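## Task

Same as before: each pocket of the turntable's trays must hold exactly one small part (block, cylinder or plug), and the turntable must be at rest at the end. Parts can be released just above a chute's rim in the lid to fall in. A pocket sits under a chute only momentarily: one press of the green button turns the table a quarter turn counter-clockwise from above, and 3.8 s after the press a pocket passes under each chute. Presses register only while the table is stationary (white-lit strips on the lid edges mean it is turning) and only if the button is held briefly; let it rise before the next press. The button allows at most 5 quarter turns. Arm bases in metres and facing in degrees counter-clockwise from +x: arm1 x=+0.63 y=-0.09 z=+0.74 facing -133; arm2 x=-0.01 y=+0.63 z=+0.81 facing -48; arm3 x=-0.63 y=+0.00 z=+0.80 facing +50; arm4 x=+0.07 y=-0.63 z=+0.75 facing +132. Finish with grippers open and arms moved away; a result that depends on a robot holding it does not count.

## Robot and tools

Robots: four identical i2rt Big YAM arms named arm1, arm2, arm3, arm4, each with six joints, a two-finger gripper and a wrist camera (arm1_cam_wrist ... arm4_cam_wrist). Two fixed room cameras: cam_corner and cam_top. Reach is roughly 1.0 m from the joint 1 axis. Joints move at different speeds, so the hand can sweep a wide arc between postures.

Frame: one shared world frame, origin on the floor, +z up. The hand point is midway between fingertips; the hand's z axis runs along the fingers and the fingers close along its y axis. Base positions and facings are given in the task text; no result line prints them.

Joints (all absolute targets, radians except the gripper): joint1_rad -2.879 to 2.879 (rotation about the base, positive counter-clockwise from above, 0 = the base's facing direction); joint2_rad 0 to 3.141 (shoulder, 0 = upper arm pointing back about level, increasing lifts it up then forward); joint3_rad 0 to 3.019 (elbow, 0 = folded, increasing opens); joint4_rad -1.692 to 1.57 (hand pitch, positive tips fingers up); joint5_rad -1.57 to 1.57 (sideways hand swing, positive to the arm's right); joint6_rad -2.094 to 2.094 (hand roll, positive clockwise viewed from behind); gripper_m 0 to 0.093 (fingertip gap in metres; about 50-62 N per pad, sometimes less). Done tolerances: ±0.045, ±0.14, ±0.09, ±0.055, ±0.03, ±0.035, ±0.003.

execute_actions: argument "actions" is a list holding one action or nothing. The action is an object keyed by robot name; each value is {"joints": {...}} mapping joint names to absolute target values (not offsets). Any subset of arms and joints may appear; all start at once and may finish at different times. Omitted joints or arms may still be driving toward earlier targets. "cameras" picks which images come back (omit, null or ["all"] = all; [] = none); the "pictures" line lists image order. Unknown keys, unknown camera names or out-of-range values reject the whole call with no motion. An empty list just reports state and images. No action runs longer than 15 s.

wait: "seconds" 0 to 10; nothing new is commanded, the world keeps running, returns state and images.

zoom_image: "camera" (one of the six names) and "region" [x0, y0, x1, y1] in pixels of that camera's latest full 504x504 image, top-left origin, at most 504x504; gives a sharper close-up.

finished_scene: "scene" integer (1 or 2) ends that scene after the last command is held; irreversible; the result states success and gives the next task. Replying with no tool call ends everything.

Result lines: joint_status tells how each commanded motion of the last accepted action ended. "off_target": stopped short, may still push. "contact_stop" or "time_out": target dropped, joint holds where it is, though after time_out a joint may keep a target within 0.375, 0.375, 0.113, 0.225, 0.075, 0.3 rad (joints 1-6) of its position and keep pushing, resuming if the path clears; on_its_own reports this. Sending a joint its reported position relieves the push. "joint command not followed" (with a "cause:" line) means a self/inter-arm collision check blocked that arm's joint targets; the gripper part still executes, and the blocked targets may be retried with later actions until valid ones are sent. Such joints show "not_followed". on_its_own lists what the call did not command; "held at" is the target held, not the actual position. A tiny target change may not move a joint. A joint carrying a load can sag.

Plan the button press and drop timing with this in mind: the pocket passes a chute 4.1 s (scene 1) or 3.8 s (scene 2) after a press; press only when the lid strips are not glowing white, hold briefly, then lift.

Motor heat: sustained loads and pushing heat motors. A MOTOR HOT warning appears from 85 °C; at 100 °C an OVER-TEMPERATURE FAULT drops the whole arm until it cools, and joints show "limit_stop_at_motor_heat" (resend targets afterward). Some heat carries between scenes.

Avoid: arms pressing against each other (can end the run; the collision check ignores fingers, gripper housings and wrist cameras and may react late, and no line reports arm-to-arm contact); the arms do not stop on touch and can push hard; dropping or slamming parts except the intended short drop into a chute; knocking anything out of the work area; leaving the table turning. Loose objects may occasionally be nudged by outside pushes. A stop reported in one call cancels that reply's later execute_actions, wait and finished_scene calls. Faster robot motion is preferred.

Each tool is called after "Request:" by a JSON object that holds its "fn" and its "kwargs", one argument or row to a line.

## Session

Request:
{"fn": "execute_actions", "kwargs": {
  "actions": []
}}

Scene clock: 0.00 s.
Motor temperatures (°C, as the motors report them): arm1=[32 35 45 35 34 35] | arm2=[34 35 46 34 32 33] | arm3=[32 37 42 35 33 32] | arm4=[34 36 44 36 32 34]
arm1.joint_positions: joint1_rad=+0.172 joint2_rad=+0.435 joint3_rad=+1.449 joint4_rad=-1.532 joint5_rad=+0.010 joint6_rad=-0.014 gripper_m=+0.094
arm1.joint_status: not commanded
arm1.hand: x=+0.5544 y=-0.1824 z=+1.2946 quat_wxyz=(-0.241, -0.759, -0.413, +0.442) (m; scene frame)
arm2.joint_positions: joint1_rad=-0.637 joint2_rad=+0.453 joint3_rad=+1.452 joint4_rad=-1.551 joint5_rad=-0.002 joint6_rad=+0.014 gripper_m=+0.094
arm2.joint_status: not commanded
arm2.hand: x=+0.0032 y=+0.5062 z=+1.3642 quat_wxyz=(-0.363, -0.588, -0.644, +0.328) (m; scene frame)
arm3.joint_positions: joint1_rad=+0.637 joint2_rad=+0.448 joint3_rad=+1.469 joint4_rad=-1.544 joint5_rad=+0.012 joint6_rad=-0.002 gripper_m=+0.095
arm3.joint_status: not commanded
arm3.hand: x=-0.6134 y=+0.1195 z=+1.3632 quat_wxyz=(-0.367, +0.589, -0.632, -0.346) (m; scene frame)
arm4.joint_positions: joint1_rad=-0.445 joint2_rad=+0.440 joint3_rad=+1.468 joint4_rad=-1.539 joint5_rad=-0.007 joint6_rad=+0.009 gripper_m=+0.094
arm4.joint_status: not commanded
arm4.hand: x=+0.0395 y=-0.5147 z=+1.3118 quat_wxyz=(-0.296, +0.692, -0.516, -0.409) (m; scene frame)
pictures: arm1_cam_wrist, arm2_cam_wrist, arm3_cam_wrist, arm4_cam_wrist, cam_corner, cam_top
Images, in order (width x height): arm1_cam_wrist 504x504, arm2_cam_wrist 504x504, arm3_cam_wrist 504x504, arm4_cam_wrist 504x504, cam_corner 504x504, cam_top 504x504.

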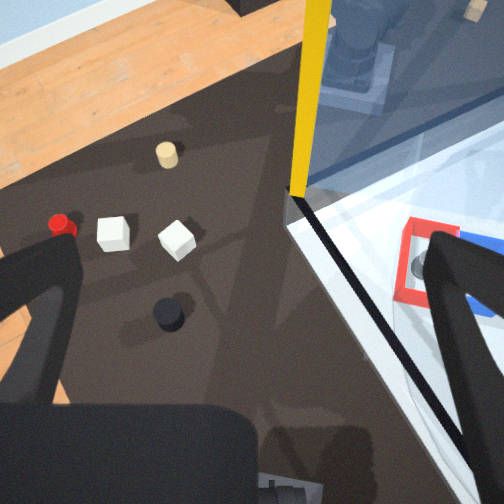

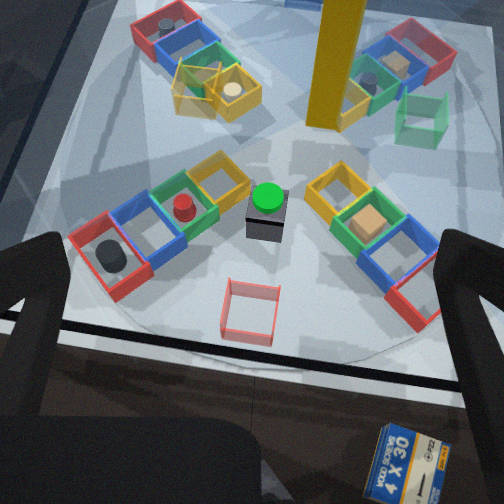

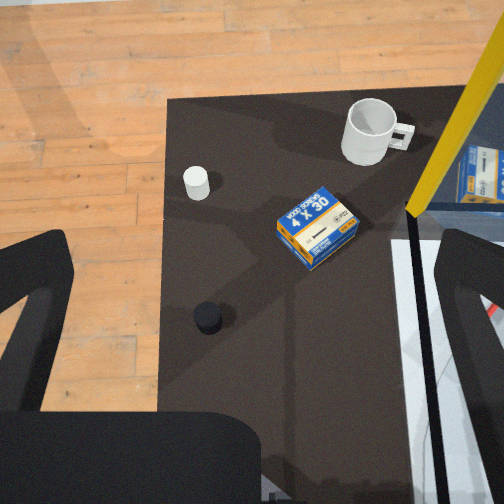

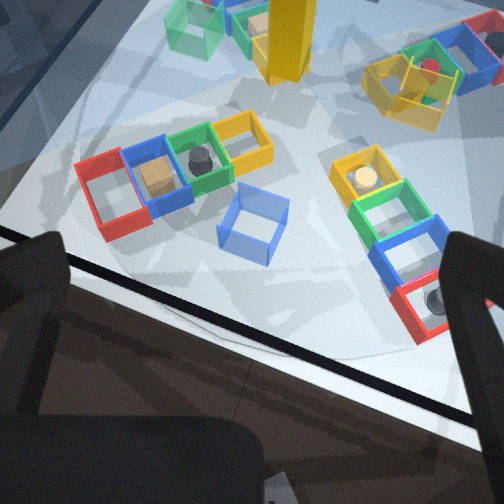

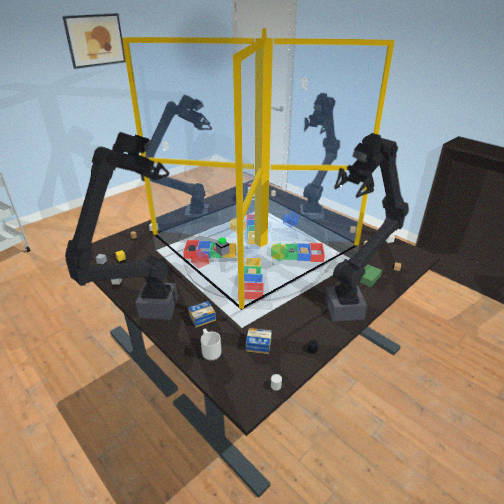

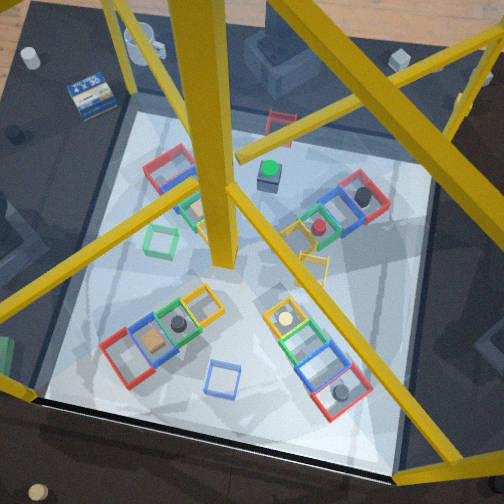

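Request:
{"fn": "zoom_image", "kwargs": {
  "camera": "cam_top",
  "region": [40, 90, 440, 490]
}}

Request:
{"fn": "zoom_image", "kwargs": {
  "camera": "cam_corner",
  "region": [60, 190, 450, 420]
}}

Region (40, 90, 440, 490) of cam_top's 504x504 image, scaled by 1.260, with more detail than that image has.

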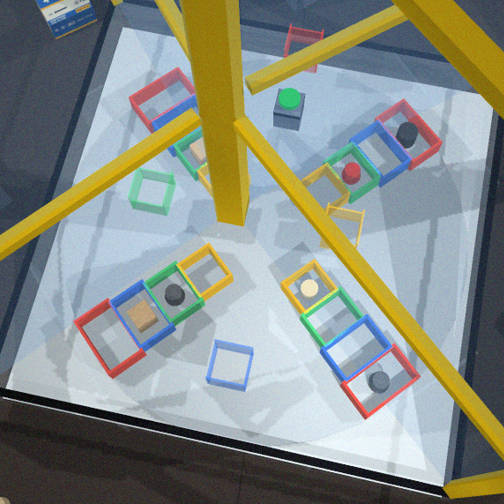

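Region (60, 190, 450, 420) of cam_corner's 504x504 image, scaled by 1.292, with more detail than that image has; it fills the top 297 rows of this view, and the rest is white.

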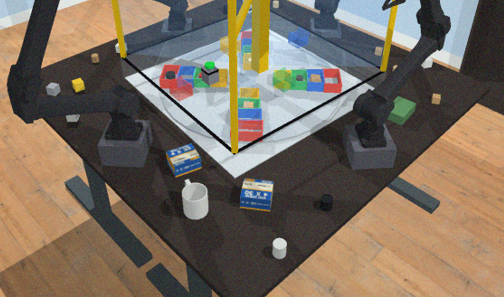

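Request:
{"fn": "zoom_image", "kwargs": {
  "camera": "cam_top",
  "region": [230, 90, 340, 200]
}}

Region (230, 90, 340, 200) of cam_top's 504x504 image, scaled by 4.582, with more detail than that image has.

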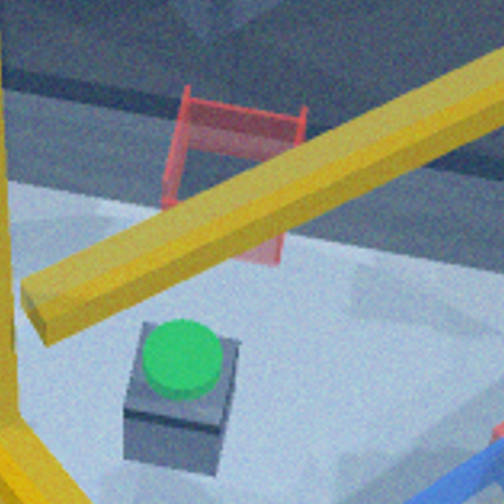

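Request:
{"fn": "execute_actions", "kwargs": {
  "actions": [
    {"arm1":{"joints":{"joint1_rad":0.574,"gripper_m":0.08}},"arm2":{"joints":{"joint1_rad":-0.69,"joint2_rad":1.47,"joint3_rad":1.19,"joint4_rad":-1.26,"gripper_m":0.0}},"arm3":{"joints":{"joint1_rad":0.85,"gripper_m":0.08}},"arm4":{"joints":{"joint1_rad":0.9,"gripper_m":0.08}}}
  ],
  "cameras": ["arm2_cam_wrist","arm4_cam_wrist"]
}}

Scene clock: 66.93 s.
Motor temperatures (°C, as the motors report them): arm1=[32 35 47 36 34 35] | arm2=[34 35 49 35 32 33] | arm3=[32 38 44 36 33 32] | arm4=[34 36 46 36 32 34]
arm1.joint_positions: joint1_rad=+0.569 joint2_rad=+0.435 joint3_rad=+1.449 joint4_rad=-1.532 joint5_rad=+0.010 joint6_rad=-0.014 gripper_m=+0.080
arm1.joint_status: all done
arm1.hand: x=+0.5990 y=-0.2007 z=+1.2954 quat_wxyz=(-0.324, -0.661, -0.554, +0.388) (m; scene frame)
arm2.joint_positions: joint1_rad=-0.686 joint2_rad=+1.471 joint3_rad=+1.185 joint4_rad=-1.270 joint5_rad=-0.002 joint6_rad=+0.014 gripper_m=+0.001
arm2.joint_status: all done
arm2.hand: x=+0.0091 y=+0.2096 z=+0.9766 quat_wxyz=(-0.005, -0.694, -0.720, +0.009) (m; scene frame)
arm3.joint_positions: joint1_rad=+0.845 joint2_rad=+0.448 joint3_rad=+1.469 joint4_rad=-1.544 joint5_rad=+0.012 joint6_rad=-0.002 gripper_m=+0.080
arm3.joint_status: all done
arm3.hand: x=-0.6389 y=+0.1188 z=+1.3635 quat_wxyz=(-0.331, +0.651, -0.566, -0.383) (m; scene frame)
arm4.joint_positions: joint1_rad=+0.890 joint2_rad=+0.440 joint3_rad=+1.468 joint4_rad=-1.539 joint5_rad=-0.007 joint6_rad=+0.009 gripper_m=+0.080
arm4.joint_status: all done
arm4.hand: x=-0.0445 y=-0.6369 z=+1.3120 quat_wxyz=(+0.021, +0.862, +0.023, -0.506) (m; scene frame)
pictures: arm2_cam_wrist, arm4_cam_wrist
Images, in order (width x height): arm2_cam_wrist 504x504, arm4_cam_wrist 504x504.

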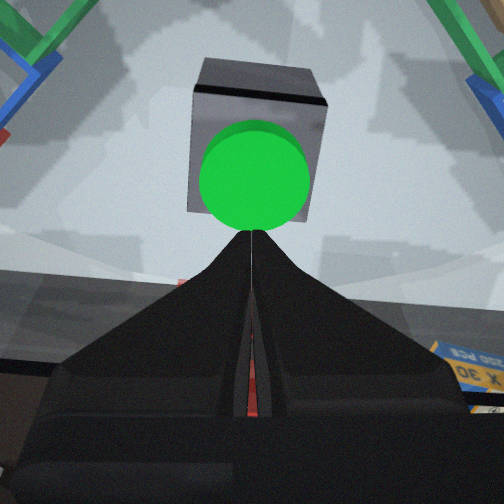

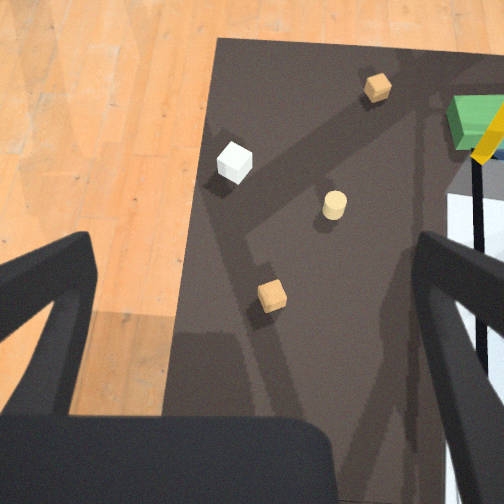

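Request:
{"fn": "execute_actions", "kwargs": {
  "actions": []
}}

Scene clock: 87.33 s.
Motor temperatures (°C, as the motors report them): arm1=[32 35 46 36 34 35] | arm2=[34 36 50 35 32 33] | arm3=[32 38 44 36 33 32] | arm4=[34 36 45 36 32 34]
arm1.joint_positions: joint1_rad=+0.569 joint2_rad=+0.435 joint3_rad=+1.449 joint4_rad=-1.532 joint5_rad=+0.010 joint6_rad=-0.014 gripper_m=+0.080
arm1.joint_status: all done
arm1.hand: x=+0.5990 y=-0.2007 z=+1.2954 quat_wxyz=(-0.324, -0.661, -0.554, +0.388) (m; scene frame)
arm2.joint_positions: joint1_rad=-0.686 joint2_rad=+1.471 joint3_rad=+1.185 joint4_rad=-1.270 joint5_rad=-0.002 joint6_rad=+0.014 gripper_m=+0.001
arm2.joint_status: all done
arm2.hand: x=+0.0091 y=+0.2096 z=+0.9766 quat_wxyz=(-0.005, -0.694, -0.720, +0.009) (m; scene frame)
arm3.joint_positions: joint1_rad=+0.845 joint2_rad=+0.448 joint3_rad=+1.469 joint4_rad=-1.544 joint5_rad=+0.012 joint6_rad=-0.002 gripper_m=+0.080
arm3.joint_status: all done
arm3.hand: x=-0.6389 y=+0.1188 z=+1.3635 quat_wxyz=(-0.331, +0.651, -0.566, -0.383) (m; scene frame)
arm4.joint_positions: joint1_rad=+0.890 joint2_rad=+0.440 joint3_rad=+1.468 joint4_rad=-1.539 joint5_rad=-0.007 joint6_rad=+0.009 gripper_m=+0.080
arm4.joint_status: all done
arm4.hand: x=-0.0445 y=-0.6369 z=+1.3120 quat_wxyz=(+0.021, +0.862, +0.023, -0.506) (m; scene frame)
pictures: arm1_cam_wrist, arm2_cam_wrist, arm3_cam_wrist, arm4_cam_wrist, cam_corner, cam_top
Images, in order (width x height): arm1_cam_wrist 504x504, arm2_cam_wrist 504x504, arm3_cam_wrist 504x504, arm4_cam_wrist 504x504, cam_corner 504x504, cam_top 504x504.

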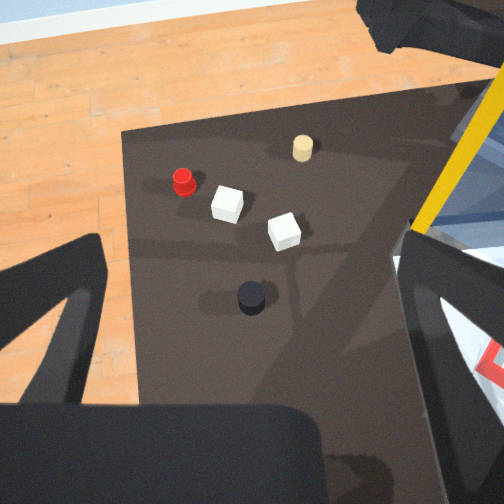

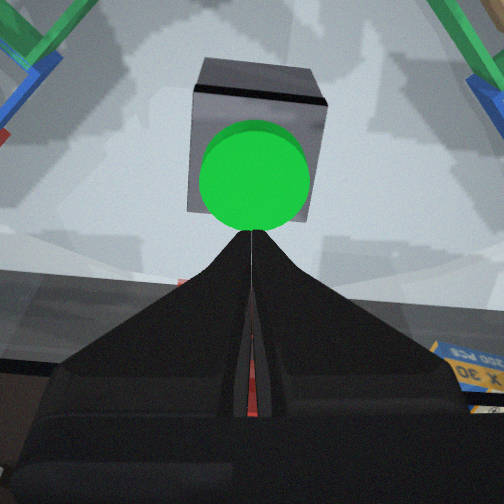

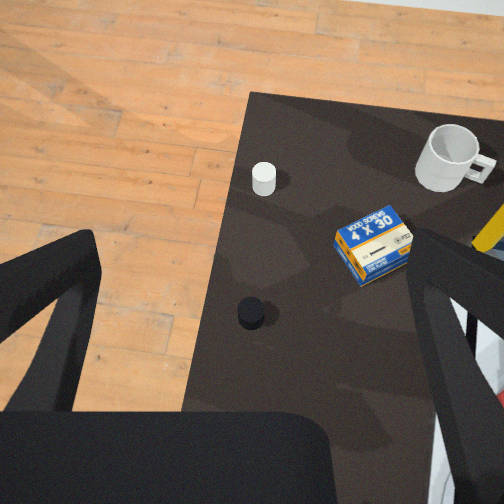

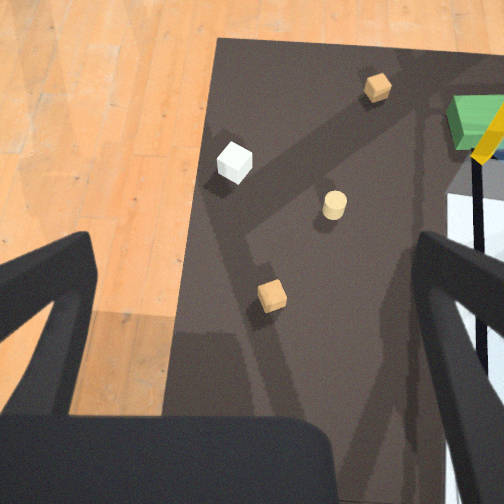

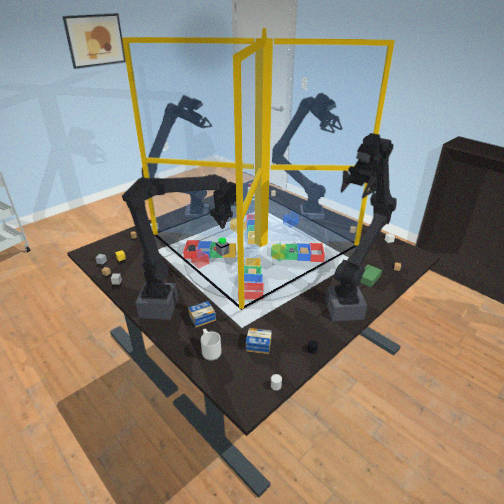

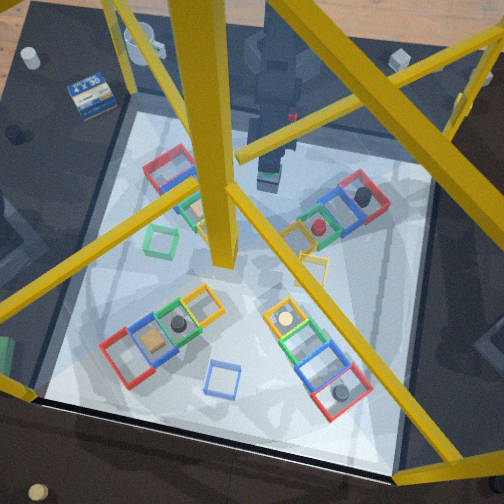

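Request:
{"fn": "execute_actions", "kwargs": {
  "actions": [
    {"arm1":{"joints":{"joint1_rad":0.574,"joint2_rad":1.305,"joint3_rad":0.718,"joint4_rad":-0.995,"gripper_m":0.08}},"arm2":{"joints":{"joint2_rad":1.55}},"arm3":{"joints":{"joint1_rad":0.85,"joint2_rad":1.429,"joint3_rad":0.628,"joint4_rad":-0.78,"gripper_m":0.08}},"arm4":{"joints":{"joint1_rad":0.80,"joint2_rad":1.335,"joint3_rad":0.722,"joint4_rad":-0.97,"gripper_m":0.08}}}
  ]
}}

Scene clock: 115.40 s.
Motor temperatures (°C, as the motors report them): arm1=[32 35 46 36 34 35] | arm2=[34 36 50 34 32 33] | arm3=[32 37 44 36 33 32] | arm4=[34 36 45 36 32 34]
arm1.joint_positions: joint1_rad=+0.569 joint2_rad=+1.287 joint3_rad=+0.722 joint4_rad=-1.012 joint5_rad=+0.010 joint6_rad=-0.014 gripper_m=+0.080
arm1.joint_status: all done
arm1.hand: x=+0.5743 y=-0.3828 z=+0.8056 quat_wxyz=(-0.003, -0.762, -0.648, -0.001) (m; scene frame)
arm2.joint_positions: joint1_rad=-0.686 joint2_rad=+1.551 joint3_rad=+1.185 joint4_rad=-1.270 joint5_rad=-0.002 joint6_rad=+0.014 gripper_m=+0.001
arm2.joint_status: all done
arm2.hand: x=+0.0089 y=+0.2083 z=+0.9445 quat_wxyz=(+0.024, -0.694, -0.720, -0.019) (m; scene frame)
arm3.joint_positions: joint1_rad=+0.845 joint2_rad=+1.421 joint3_rad=+0.625 joint4_rad=-0.797 joint5_rad=+0.012 joint6_rad=-0.002 gripper_m=+0.080
arm3.joint_status: all done
arm3.hand: x=-0.6716 y=+0.2945 z=+0.8034 quat_wxyz=(+0.003, +0.759, -0.651, +0.004) (m; scene frame)
arm4.joint_positions: joint1_rad=+0.810 joint2_rad=+1.324 joint3_rad=+0.719 joint4_rad=-0.982 joint5_rad=-0.007 joint6_rad=+0.009 gripper_m=+0.080
arm4.joint_status: all done
arm4.hand: x=-0.2305 y=-0.6241 z=+0.8034 quat_wxyz=(+0.005, +1.000, -0.015, +0.008) (m; scene frame)
pictures: arm1_cam_wrist, arm2_cam_wrist, arm3_cam_wrist, arm4_cam_wrist, cam_corner, cam_top
Images, in order (width x height): arm1_cam_wrist 504x504, arm2_cam_wrist 504x504, arm3_cam_wrist 504x504, arm4_cam_wrist 504x504, cam_corner 504x504, cam_top 504x504.

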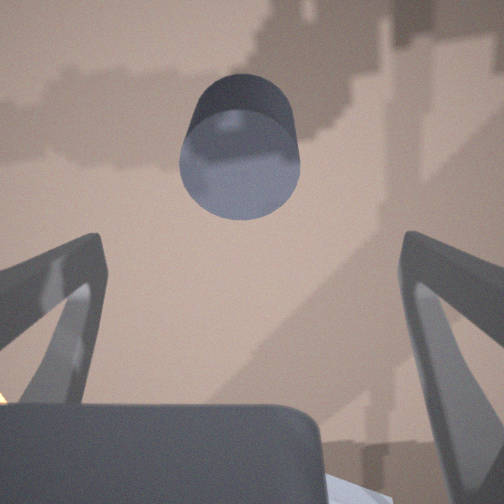

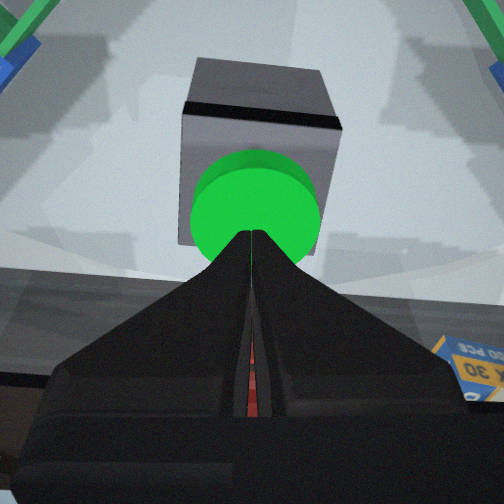

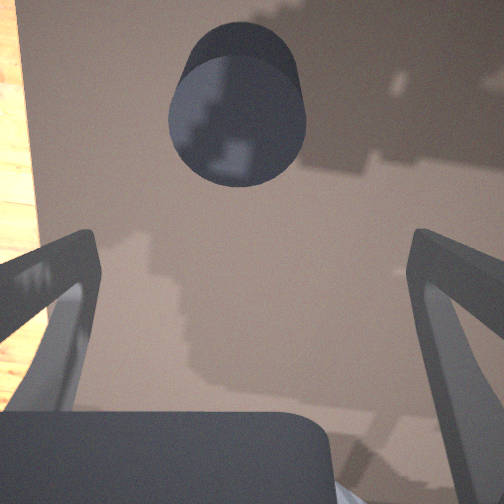

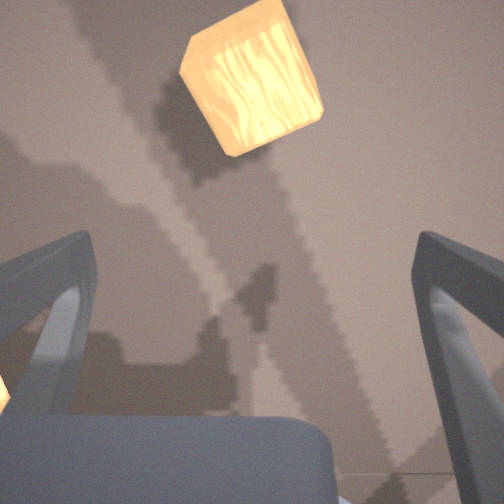

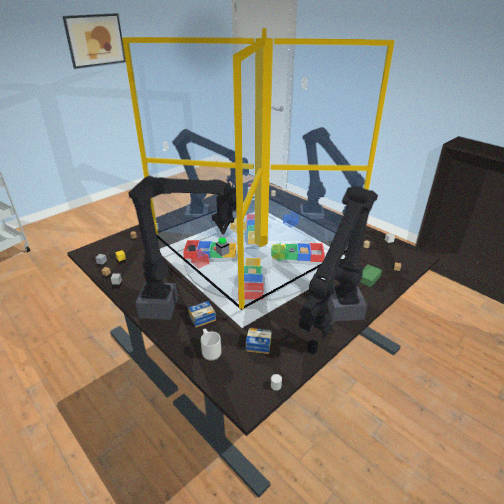

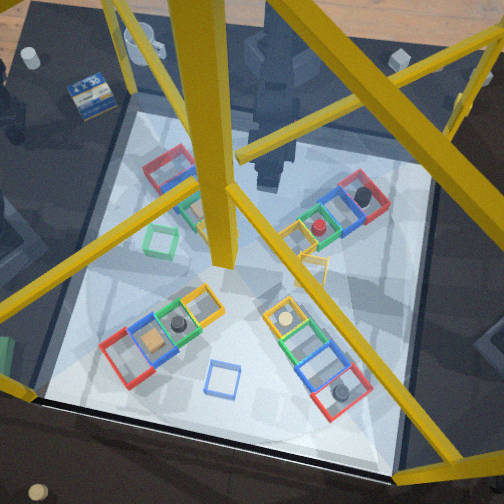

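Request:
{"fn": "execute_actions", "kwargs": {
  "actions": [
    {"arm1":{"joints":{"joint1_rad":0.592,"joint2_rad":1.465,"joint3_rad":0.626,"joint4_rad":-0.735}},"arm2":{"joints":{"joint2_rad":1.70}},"arm3":{"joints":{"joint1_rad":0.866,"joint2_rad":1.652,"joint3_rad":0.588,"joint4_rad":-0.505}},"arm4":{"joints":{"joint2_rad":1.533,"joint3_rad":0.676,"joint4_rad":-0.712,"joint6_rad":-0.48}}}
  ]
}}

Request:
{"fn": "wait", "kwargs": {
  "seconds": 2.8
}}

Scene clock: 146.50 s.
Motor temperatures (°C, as the motors report them): arm1=[32 35 46 36 34 35] | arm2=[34 37 50 34 32 33] | arm3=[32 37 43 35 33 32] | arm4=[34 36 45 36 32 34]
arm1.joint_positions: joint1_rad=+0.586 joint2_rad=+1.467 joint3_rad=+0.629 joint4_rad=-0.754 joint5_rad=+0.011 joint6_rad=-0.012 gripper_m=+0.080
arm1.joint_status: all done
arm1.hand: x=+0.5805 y=-0.3828 z=+0.7275 quat_wxyz=(+0.003, -0.757, -0.654, -0.006) (m; scene frame)
arm2.joint_positions: joint1_rad=-0.704 joint2_rad=+1.635 joint3_rad=+1.187 joint4_rad=-1.273 joint5_rad=-0.007 joint6_rad=+0.014 gripper_m=+0.001
arm2.joint_status: all done
arm2.hand: x=+0.0017 y=+0.2093 z=+0.9119 quat_wxyz=(+0.053, -0.699, -0.711, -0.050) (m; scene frame)
arm3.joint_positions: joint1_rad=+0.858 joint2_rad=+1.655 joint3_rad=+0.592 joint4_rad=-0.523 joint5_rad=+0.012 joint6_rad=-0.002 gripper_m=+0.080
arm3.joint_status: all done
arm3.hand: x=-0.6778 y=+0.3039 z=+0.7299 quat_wxyz=(+0.000, +0.763, -0.646, +0.001) (m; scene frame)
arm4.joint_positions: joint1_rad=+0.809 joint2_rad=+1.531 joint3_rad=+0.681 joint4_rad=-0.728 joint5_rad=-0.004 joint6_rad=-0.462 gripper_m=+0.080
arm4.joint_status: all done
arm4.hand: x=-0.2500 y=-0.6230 z=+0.7307 quat_wxyz=(+0.004, +0.976, +0.218, +0.002) (m; scene frame)
pictures: arm1_cam_wrist, arm2_cam_wrist, arm3_cam_wrist, arm4_cam_wrist, cam_corner, cam_top
Images, in order (width x height): arm1_cam_wrist 504x504, arm2_cam_wrist 504x504, arm3_cam_wrist 504x504, arm4_cam_wrist 504x504, cam_corner 504x504, cam_top 504x504.

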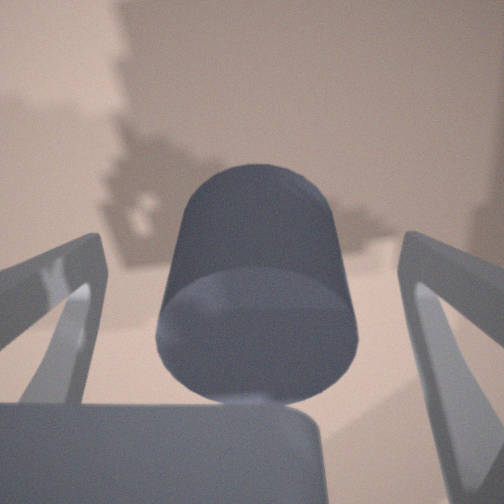

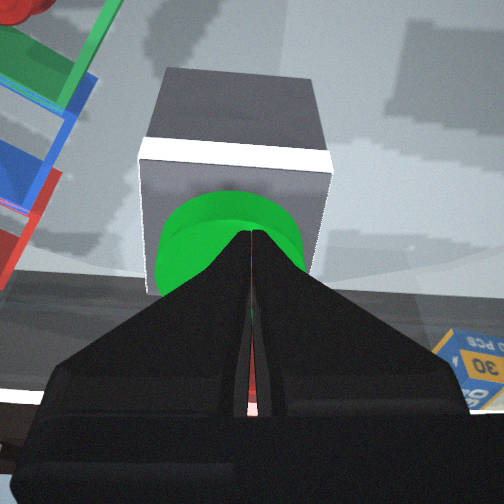

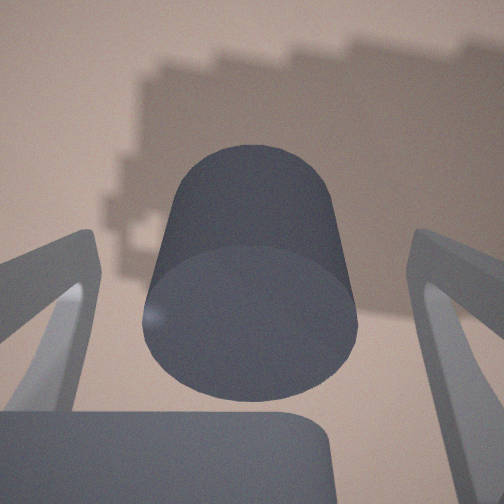

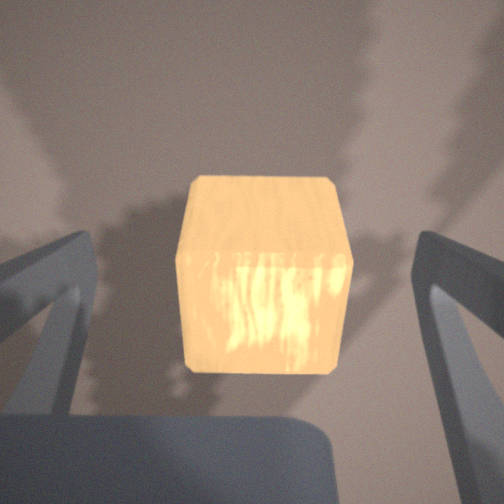

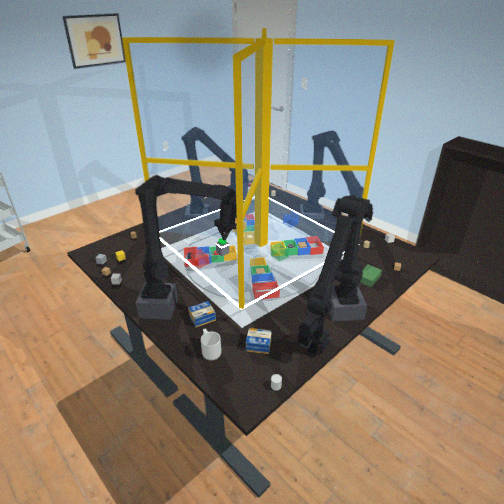

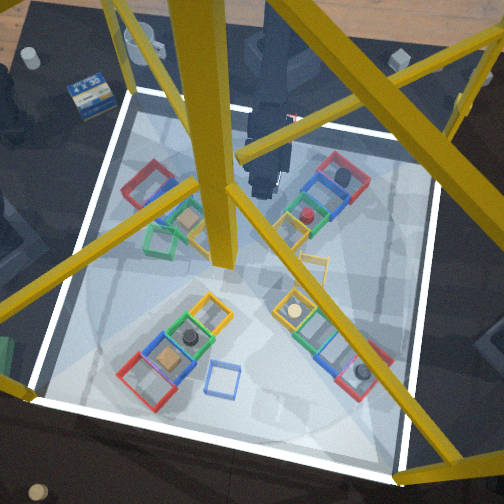

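Scene clock: 149.30 s.
Motor temperatures (°C, as the motors report them): arm1=[32 35 46 36 34 35] | arm2=[34 36 50 34 32 33] | arm3=[32 38 43 35 33 32] | arm4=[34 36 45 36 32 34]
arm1.joint_positions: joint1_rad=+0.586 joint2_rad=+1.467 joint3_rad=+0.629 joint4_rad=-0.754 joint5_rad=+0.011 joint6_rad=-0.012 gripper_m=+0.080
arm1.joint_status: all done
arm1.hand: x=+0.5805 y=-0.3828 z=+0.7275 quat_wxyz=(+0.003, -0.757, -0.654, -0.006) (m; scene frame)
arm2.joint_positions: joint1_rad=-0.704 joint2_rad=+1.635 joint3_rad=+1.187 joint4_rad=-1.273 joint5_rad=-0.007 joint6_rad=+0.014 gripper_m=+0.001
arm2.joint_status: all done
arm2.hand: x=+0.0017 y=+0.2093 z=+0.9119 quat_wxyz=(+0.053, -0.699, -0.711, -0.050) (m; scene frame)
arm3.joint_positions: joint1_rad=+0.858 joint2_rad=+1.655 joint3_rad=+0.592 joint4_rad=-0.523 joint5_rad=+0.012 joint6_rad=-0.002 gripper_m=+0.080
arm3.joint_status: all done
arm3.hand: x=-0.6778 y=+0.3039 z=+0.7299 quat_wxyz=(+0.000, +0.763, -0.646, +0.001) (m; scene frame)
arm4.joint_positions: joint1_rad=+0.809 joint2_rad=+1.531 joint3_rad=+0.681 joint4_rad=-0.728 joint5_rad=-0.004 joint6_rad=-0.462 gripper_m=+0.080
arm4.joint_status: all done
arm4.hand: x=-0.2500 y=-0.6230 z=+0.7307 quat_wxyz=(+0.004, +0.976, +0.218, +0.002) (m; scene frame)
wait: 2.80 s; at rest by 0.27 s
pictures: arm1_cam_wrist, arm2_cam_wrist, arm3_cam_wrist, arm4_cam_wrist, cam_corner, cam_top
Images, in order (width x height): arm1_cam_wrist 504x504, arm2_cam_wrist 504x504, arm3_cam_wrist 504x504, arm4_cam_wrist 504x504, cam_corner 504x504, cam_top 504x504.

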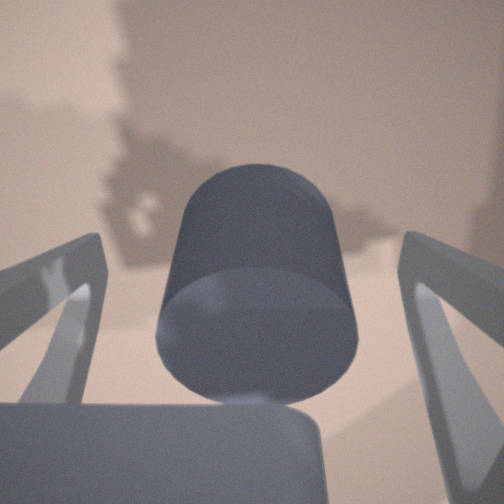

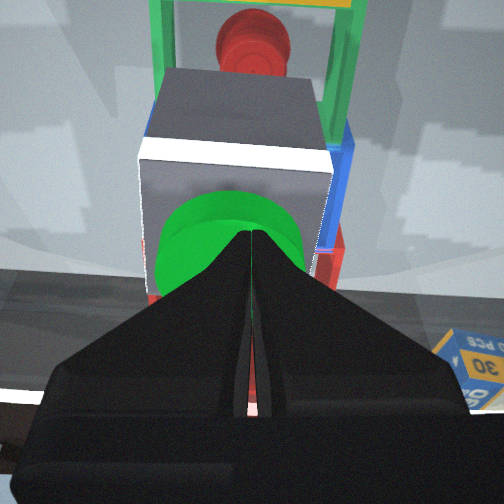

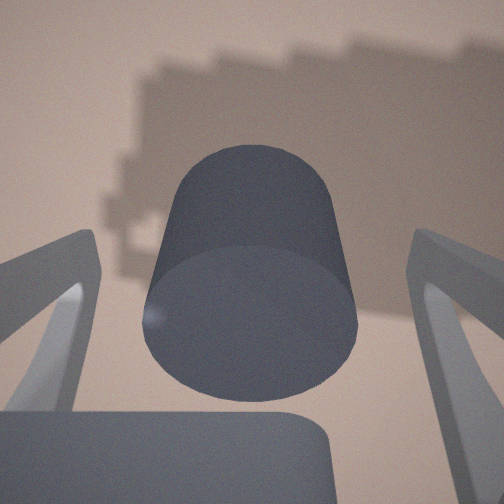

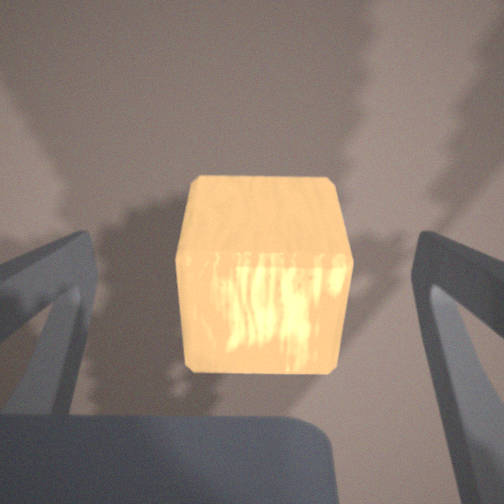

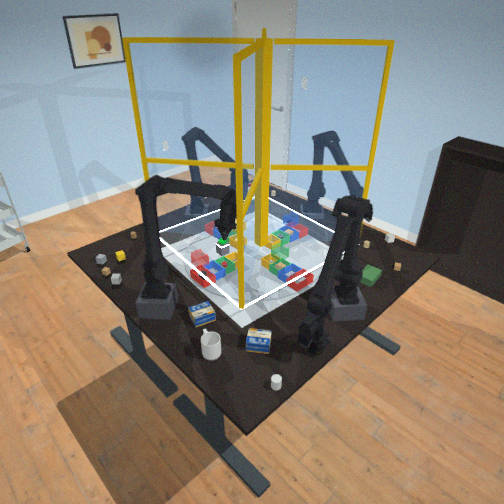

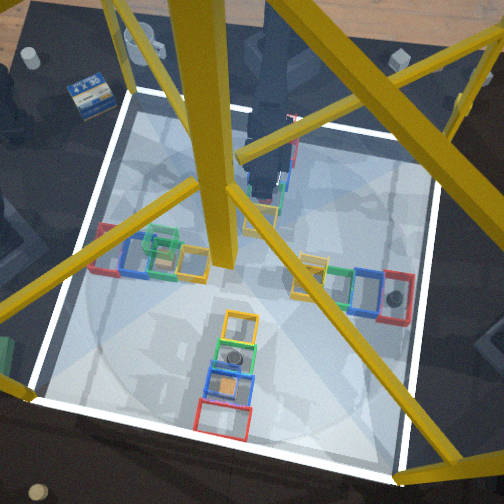

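Request:
{"fn": "execute_actions", "kwargs": {
  "actions": [
    {"arm1":{"joints":{"gripper_m":0.029}},"arm2":{"joints":{"joint1_rad":-0.686,"joint2_rad":0.95,"joint3_rad":0.9,"joint4_rad":-1.5}},"arm3":{"joints":{"gripper_m":0.029}},"arm4":{"joints":{"gripper_m":0.02}}}
  ],
  "cameras": []
}}

Request:
{"fn": "execute_actions", "kwargs": {
  "actions": [
    {"arm1":{"joints":{"joint2_rad":0.922,"joint3_rad":0.88,"joint4_rad":-1.5}},"arm2":{"joints":{"joint1_rad":0.85}},"arm3":{"joints":{"joint2_rad":0.922,"joint3_rad":0.88,"joint4_rad":-1.5}},"arm4":{"joints":{"joint2_rad":0.922,"joint3_rad":0.88,"joint4_rad":-1.5}}}
  ]
}}

Scene clock: 169.47 s.
Motor temperatures (°C, as the motors report them): arm1=[32 35 45 36 34 35] | arm2=[34 36 50 34 32 33] | arm3=[32 38 42 35 33 32] | arm4=[34 36 44 36 32 34]
arm1.joint_positions: joint1_rad=+0.586 joint2_rad=+1.467 joint3_rad=+0.629 joint4_rad=-0.751 joint5_rad=+0.011 joint6_rad=-0.012 gripper_m=+0.036
arm1.joint_status: gripper_m off_target (ended at +0.036, target +0.029)
arm1.hand: x=+0.5804 y=-0.3835 z=+0.7275 quat_wxyz=(+0.002, -0.757, -0.654, -0.005) (m; scene frame)
arm2.joint_positions: joint1_rad=-0.692 joint2_rad=+0.942 joint3_rad=+0.893 joint4_rad=-1.491 joint5_rad=-0.004 joint6_rad=+0.014 gripper_m=+0.001
arm2.joint_status: all done
arm2.hand: x=-0.0009 y=+0.3884 z=+1.0276 quat_wxyz=(-0.011, -0.696, -0.718, +0.013) (m; scene frame)
arm3.joint_positions: joint1_rad=+0.858 joint2_rad=+1.655 joint3_rad=+0.592 joint4_rad=-0.523 joint5_rad=+0.012 joint6_rad=-0.002 gripper_m=+0.036
arm3.joint_status: gripper_m off_target (ended at +0.036, target +0.029)
arm3.hand: x=-0.6778 y=+0.3039 z=+0.7299 quat_wxyz=(+0.000, +0.763, -0.646, +0.001) (m; scene frame)
arm4.joint_positions: joint1_rad=+0.809 joint2_rad=+1.531 joint3_rad=+0.681 joint4_rad=-0.723 joint5_rad=-0.004 joint6_rad=-0.465 gripper_m=+0.031
arm4.joint_status: gripper_m off_target (ended at +0.031, target +0.020)
arm4.hand: x=-0.2511 y=-0.6230 z=+0.7307 quat_wxyz=(+0.003, +0.976, +0.220, +0.000) (m; scene frame)
pictures: none
No camera images: the call's "cameras" was empty. Leave "cameras" out to get every camera's image.

Scene clock: 171.23 s.
Motor temperatures (°C, as the motors report them): arm1=[32 35 45 36 34 35] | arm2=[34 36 50 34 32 33] | arm3=[32 38 42 35 33 32] | arm4=[34 36 44 36 32 34]
arm1.joint_positions: joint1_rad=+0.586 joint2_rad=+0.908 joint3_rad=+0.866 joint4_rad=-1.485 joint5_rad=+0.011 joint6_rad=-0.012 gripper_m=+0.036
arm1.joint_status: all done
arm1.hand: x=+0.5879 y=-0.3155 z=+0.9512 quat_wxyz=(-0.018, -0.757, -0.653, +0.018) (m; scene frame)
arm2.joint_positions: joint1_rad=+0.848 joint2_rad=+0.945 joint3_rad=+0.893 joint4_rad=-1.491 joint5_rad=-0.002 joint6_rad=+0.014 gripper_m=+0.001
arm2.joint_status: all done
arm2.hand: x=+0.2313 y=+0.6342 z=+1.0238 quat_wxyz=(-0.010, +0.000, -1.000, +0.001) (m; scene frame)
arm3.joint_positions: joint1_rad=+0.858 joint2_rad=+0.924 joint3_rad=+0.867 joint4_rad=-1.486 joint5_rad=+0.012 joint6_rad=-0.002 gripper_m=+0.036
arm3.joint_status: all done
arm3.hand: x=-0.6633 y=+0.2343 z=+1.0124 quat_wxyz=(-0.013, +0.763, -0.646, -0.015) (m; scene frame)
arm4.joint_positions: joint1_rad=+0.809 joint2_rad=+0.917 joint3_rad=+0.854 joint4_rad=-1.490 joint5_rad=-0.004 joint6_rad=-0.466 gripper_m=+0.031
arm4.joint_status: all done
arm4.hand: x=-0.1560 y=-0.6248 z=+0.9545 quat_wxyz=(+0.001, +0.976, +0.220, -0.009) (m; scene frame)
pictures: arm1_cam_wrist, arm2_cam_wrist, arm3_cam_wrist, arm4_cam_wrist, cam_corner, cam_top
Images, in order (width x height): arm1_cam_wrist 504x504, arm2_cam_wrist 504x504, arm3_cam_wrist 504x504, arm4_cam_wrist 504x504, cam_corner 504x504, cam_top 504x504.

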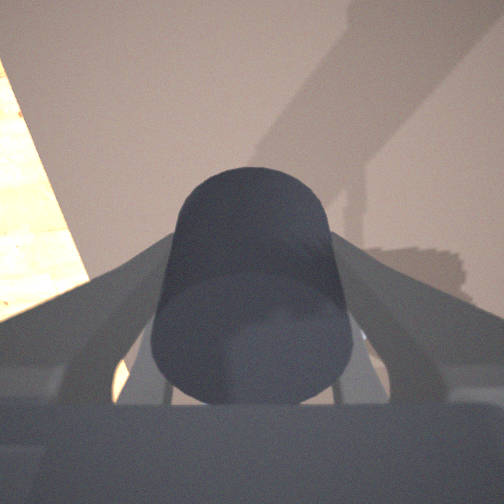

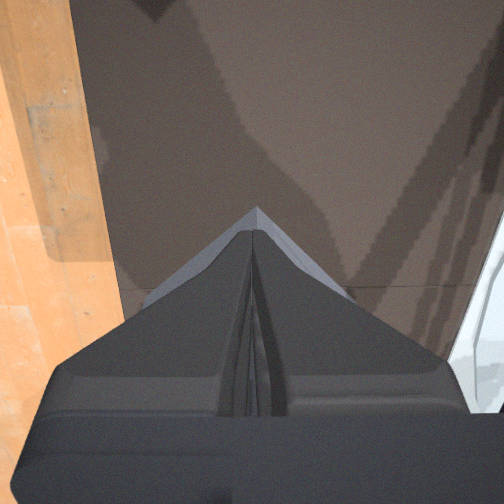

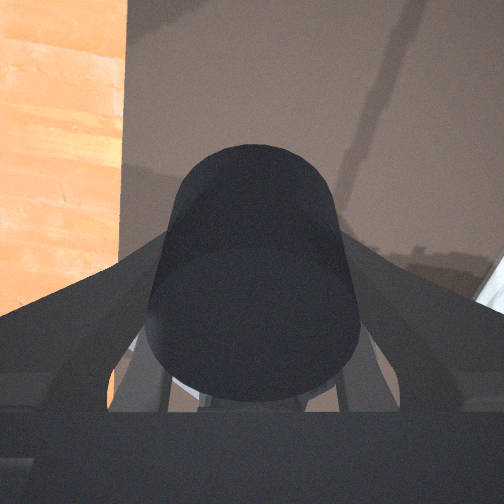

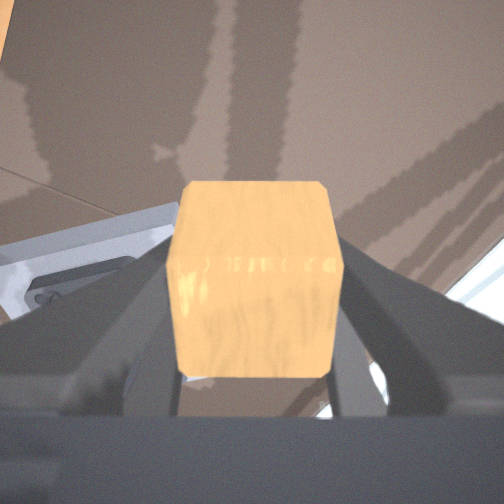

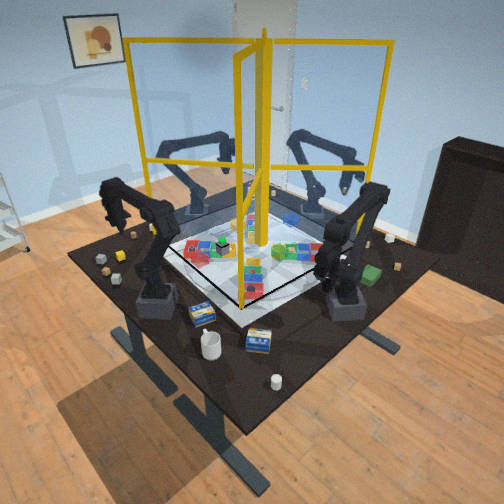

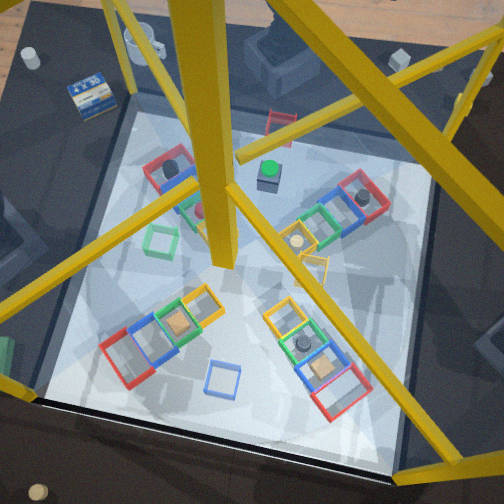

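Request:
{"fn": "zoom_image", "kwargs": {
  "camera": "cam_top",
  "region": [220, 70, 360, 210]
}}

Request:
{"fn": "zoom_image", "kwargs": {
  "camera": "cam_corner",
  "region": [60, 200, 240, 320]
}}

Region (220, 70, 360, 210) of cam_top's 504x504 image, scaled by 3.600, with more detail than that image has.

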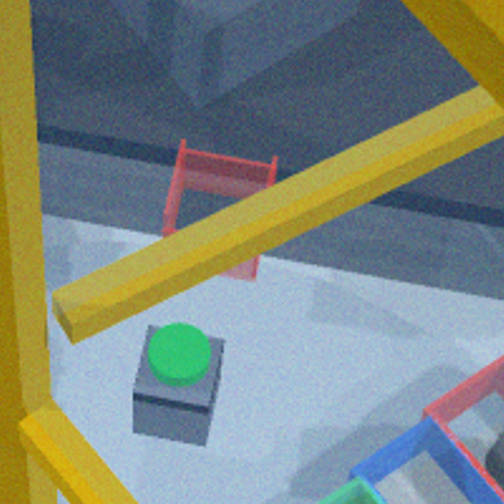

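Region (60, 200, 240, 320) of cam_corner's 504x504 image, scaled by 2.800, with more detail than that image has.

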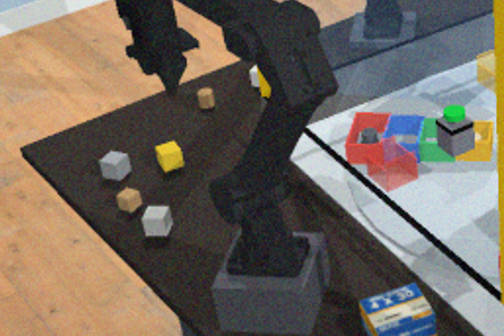

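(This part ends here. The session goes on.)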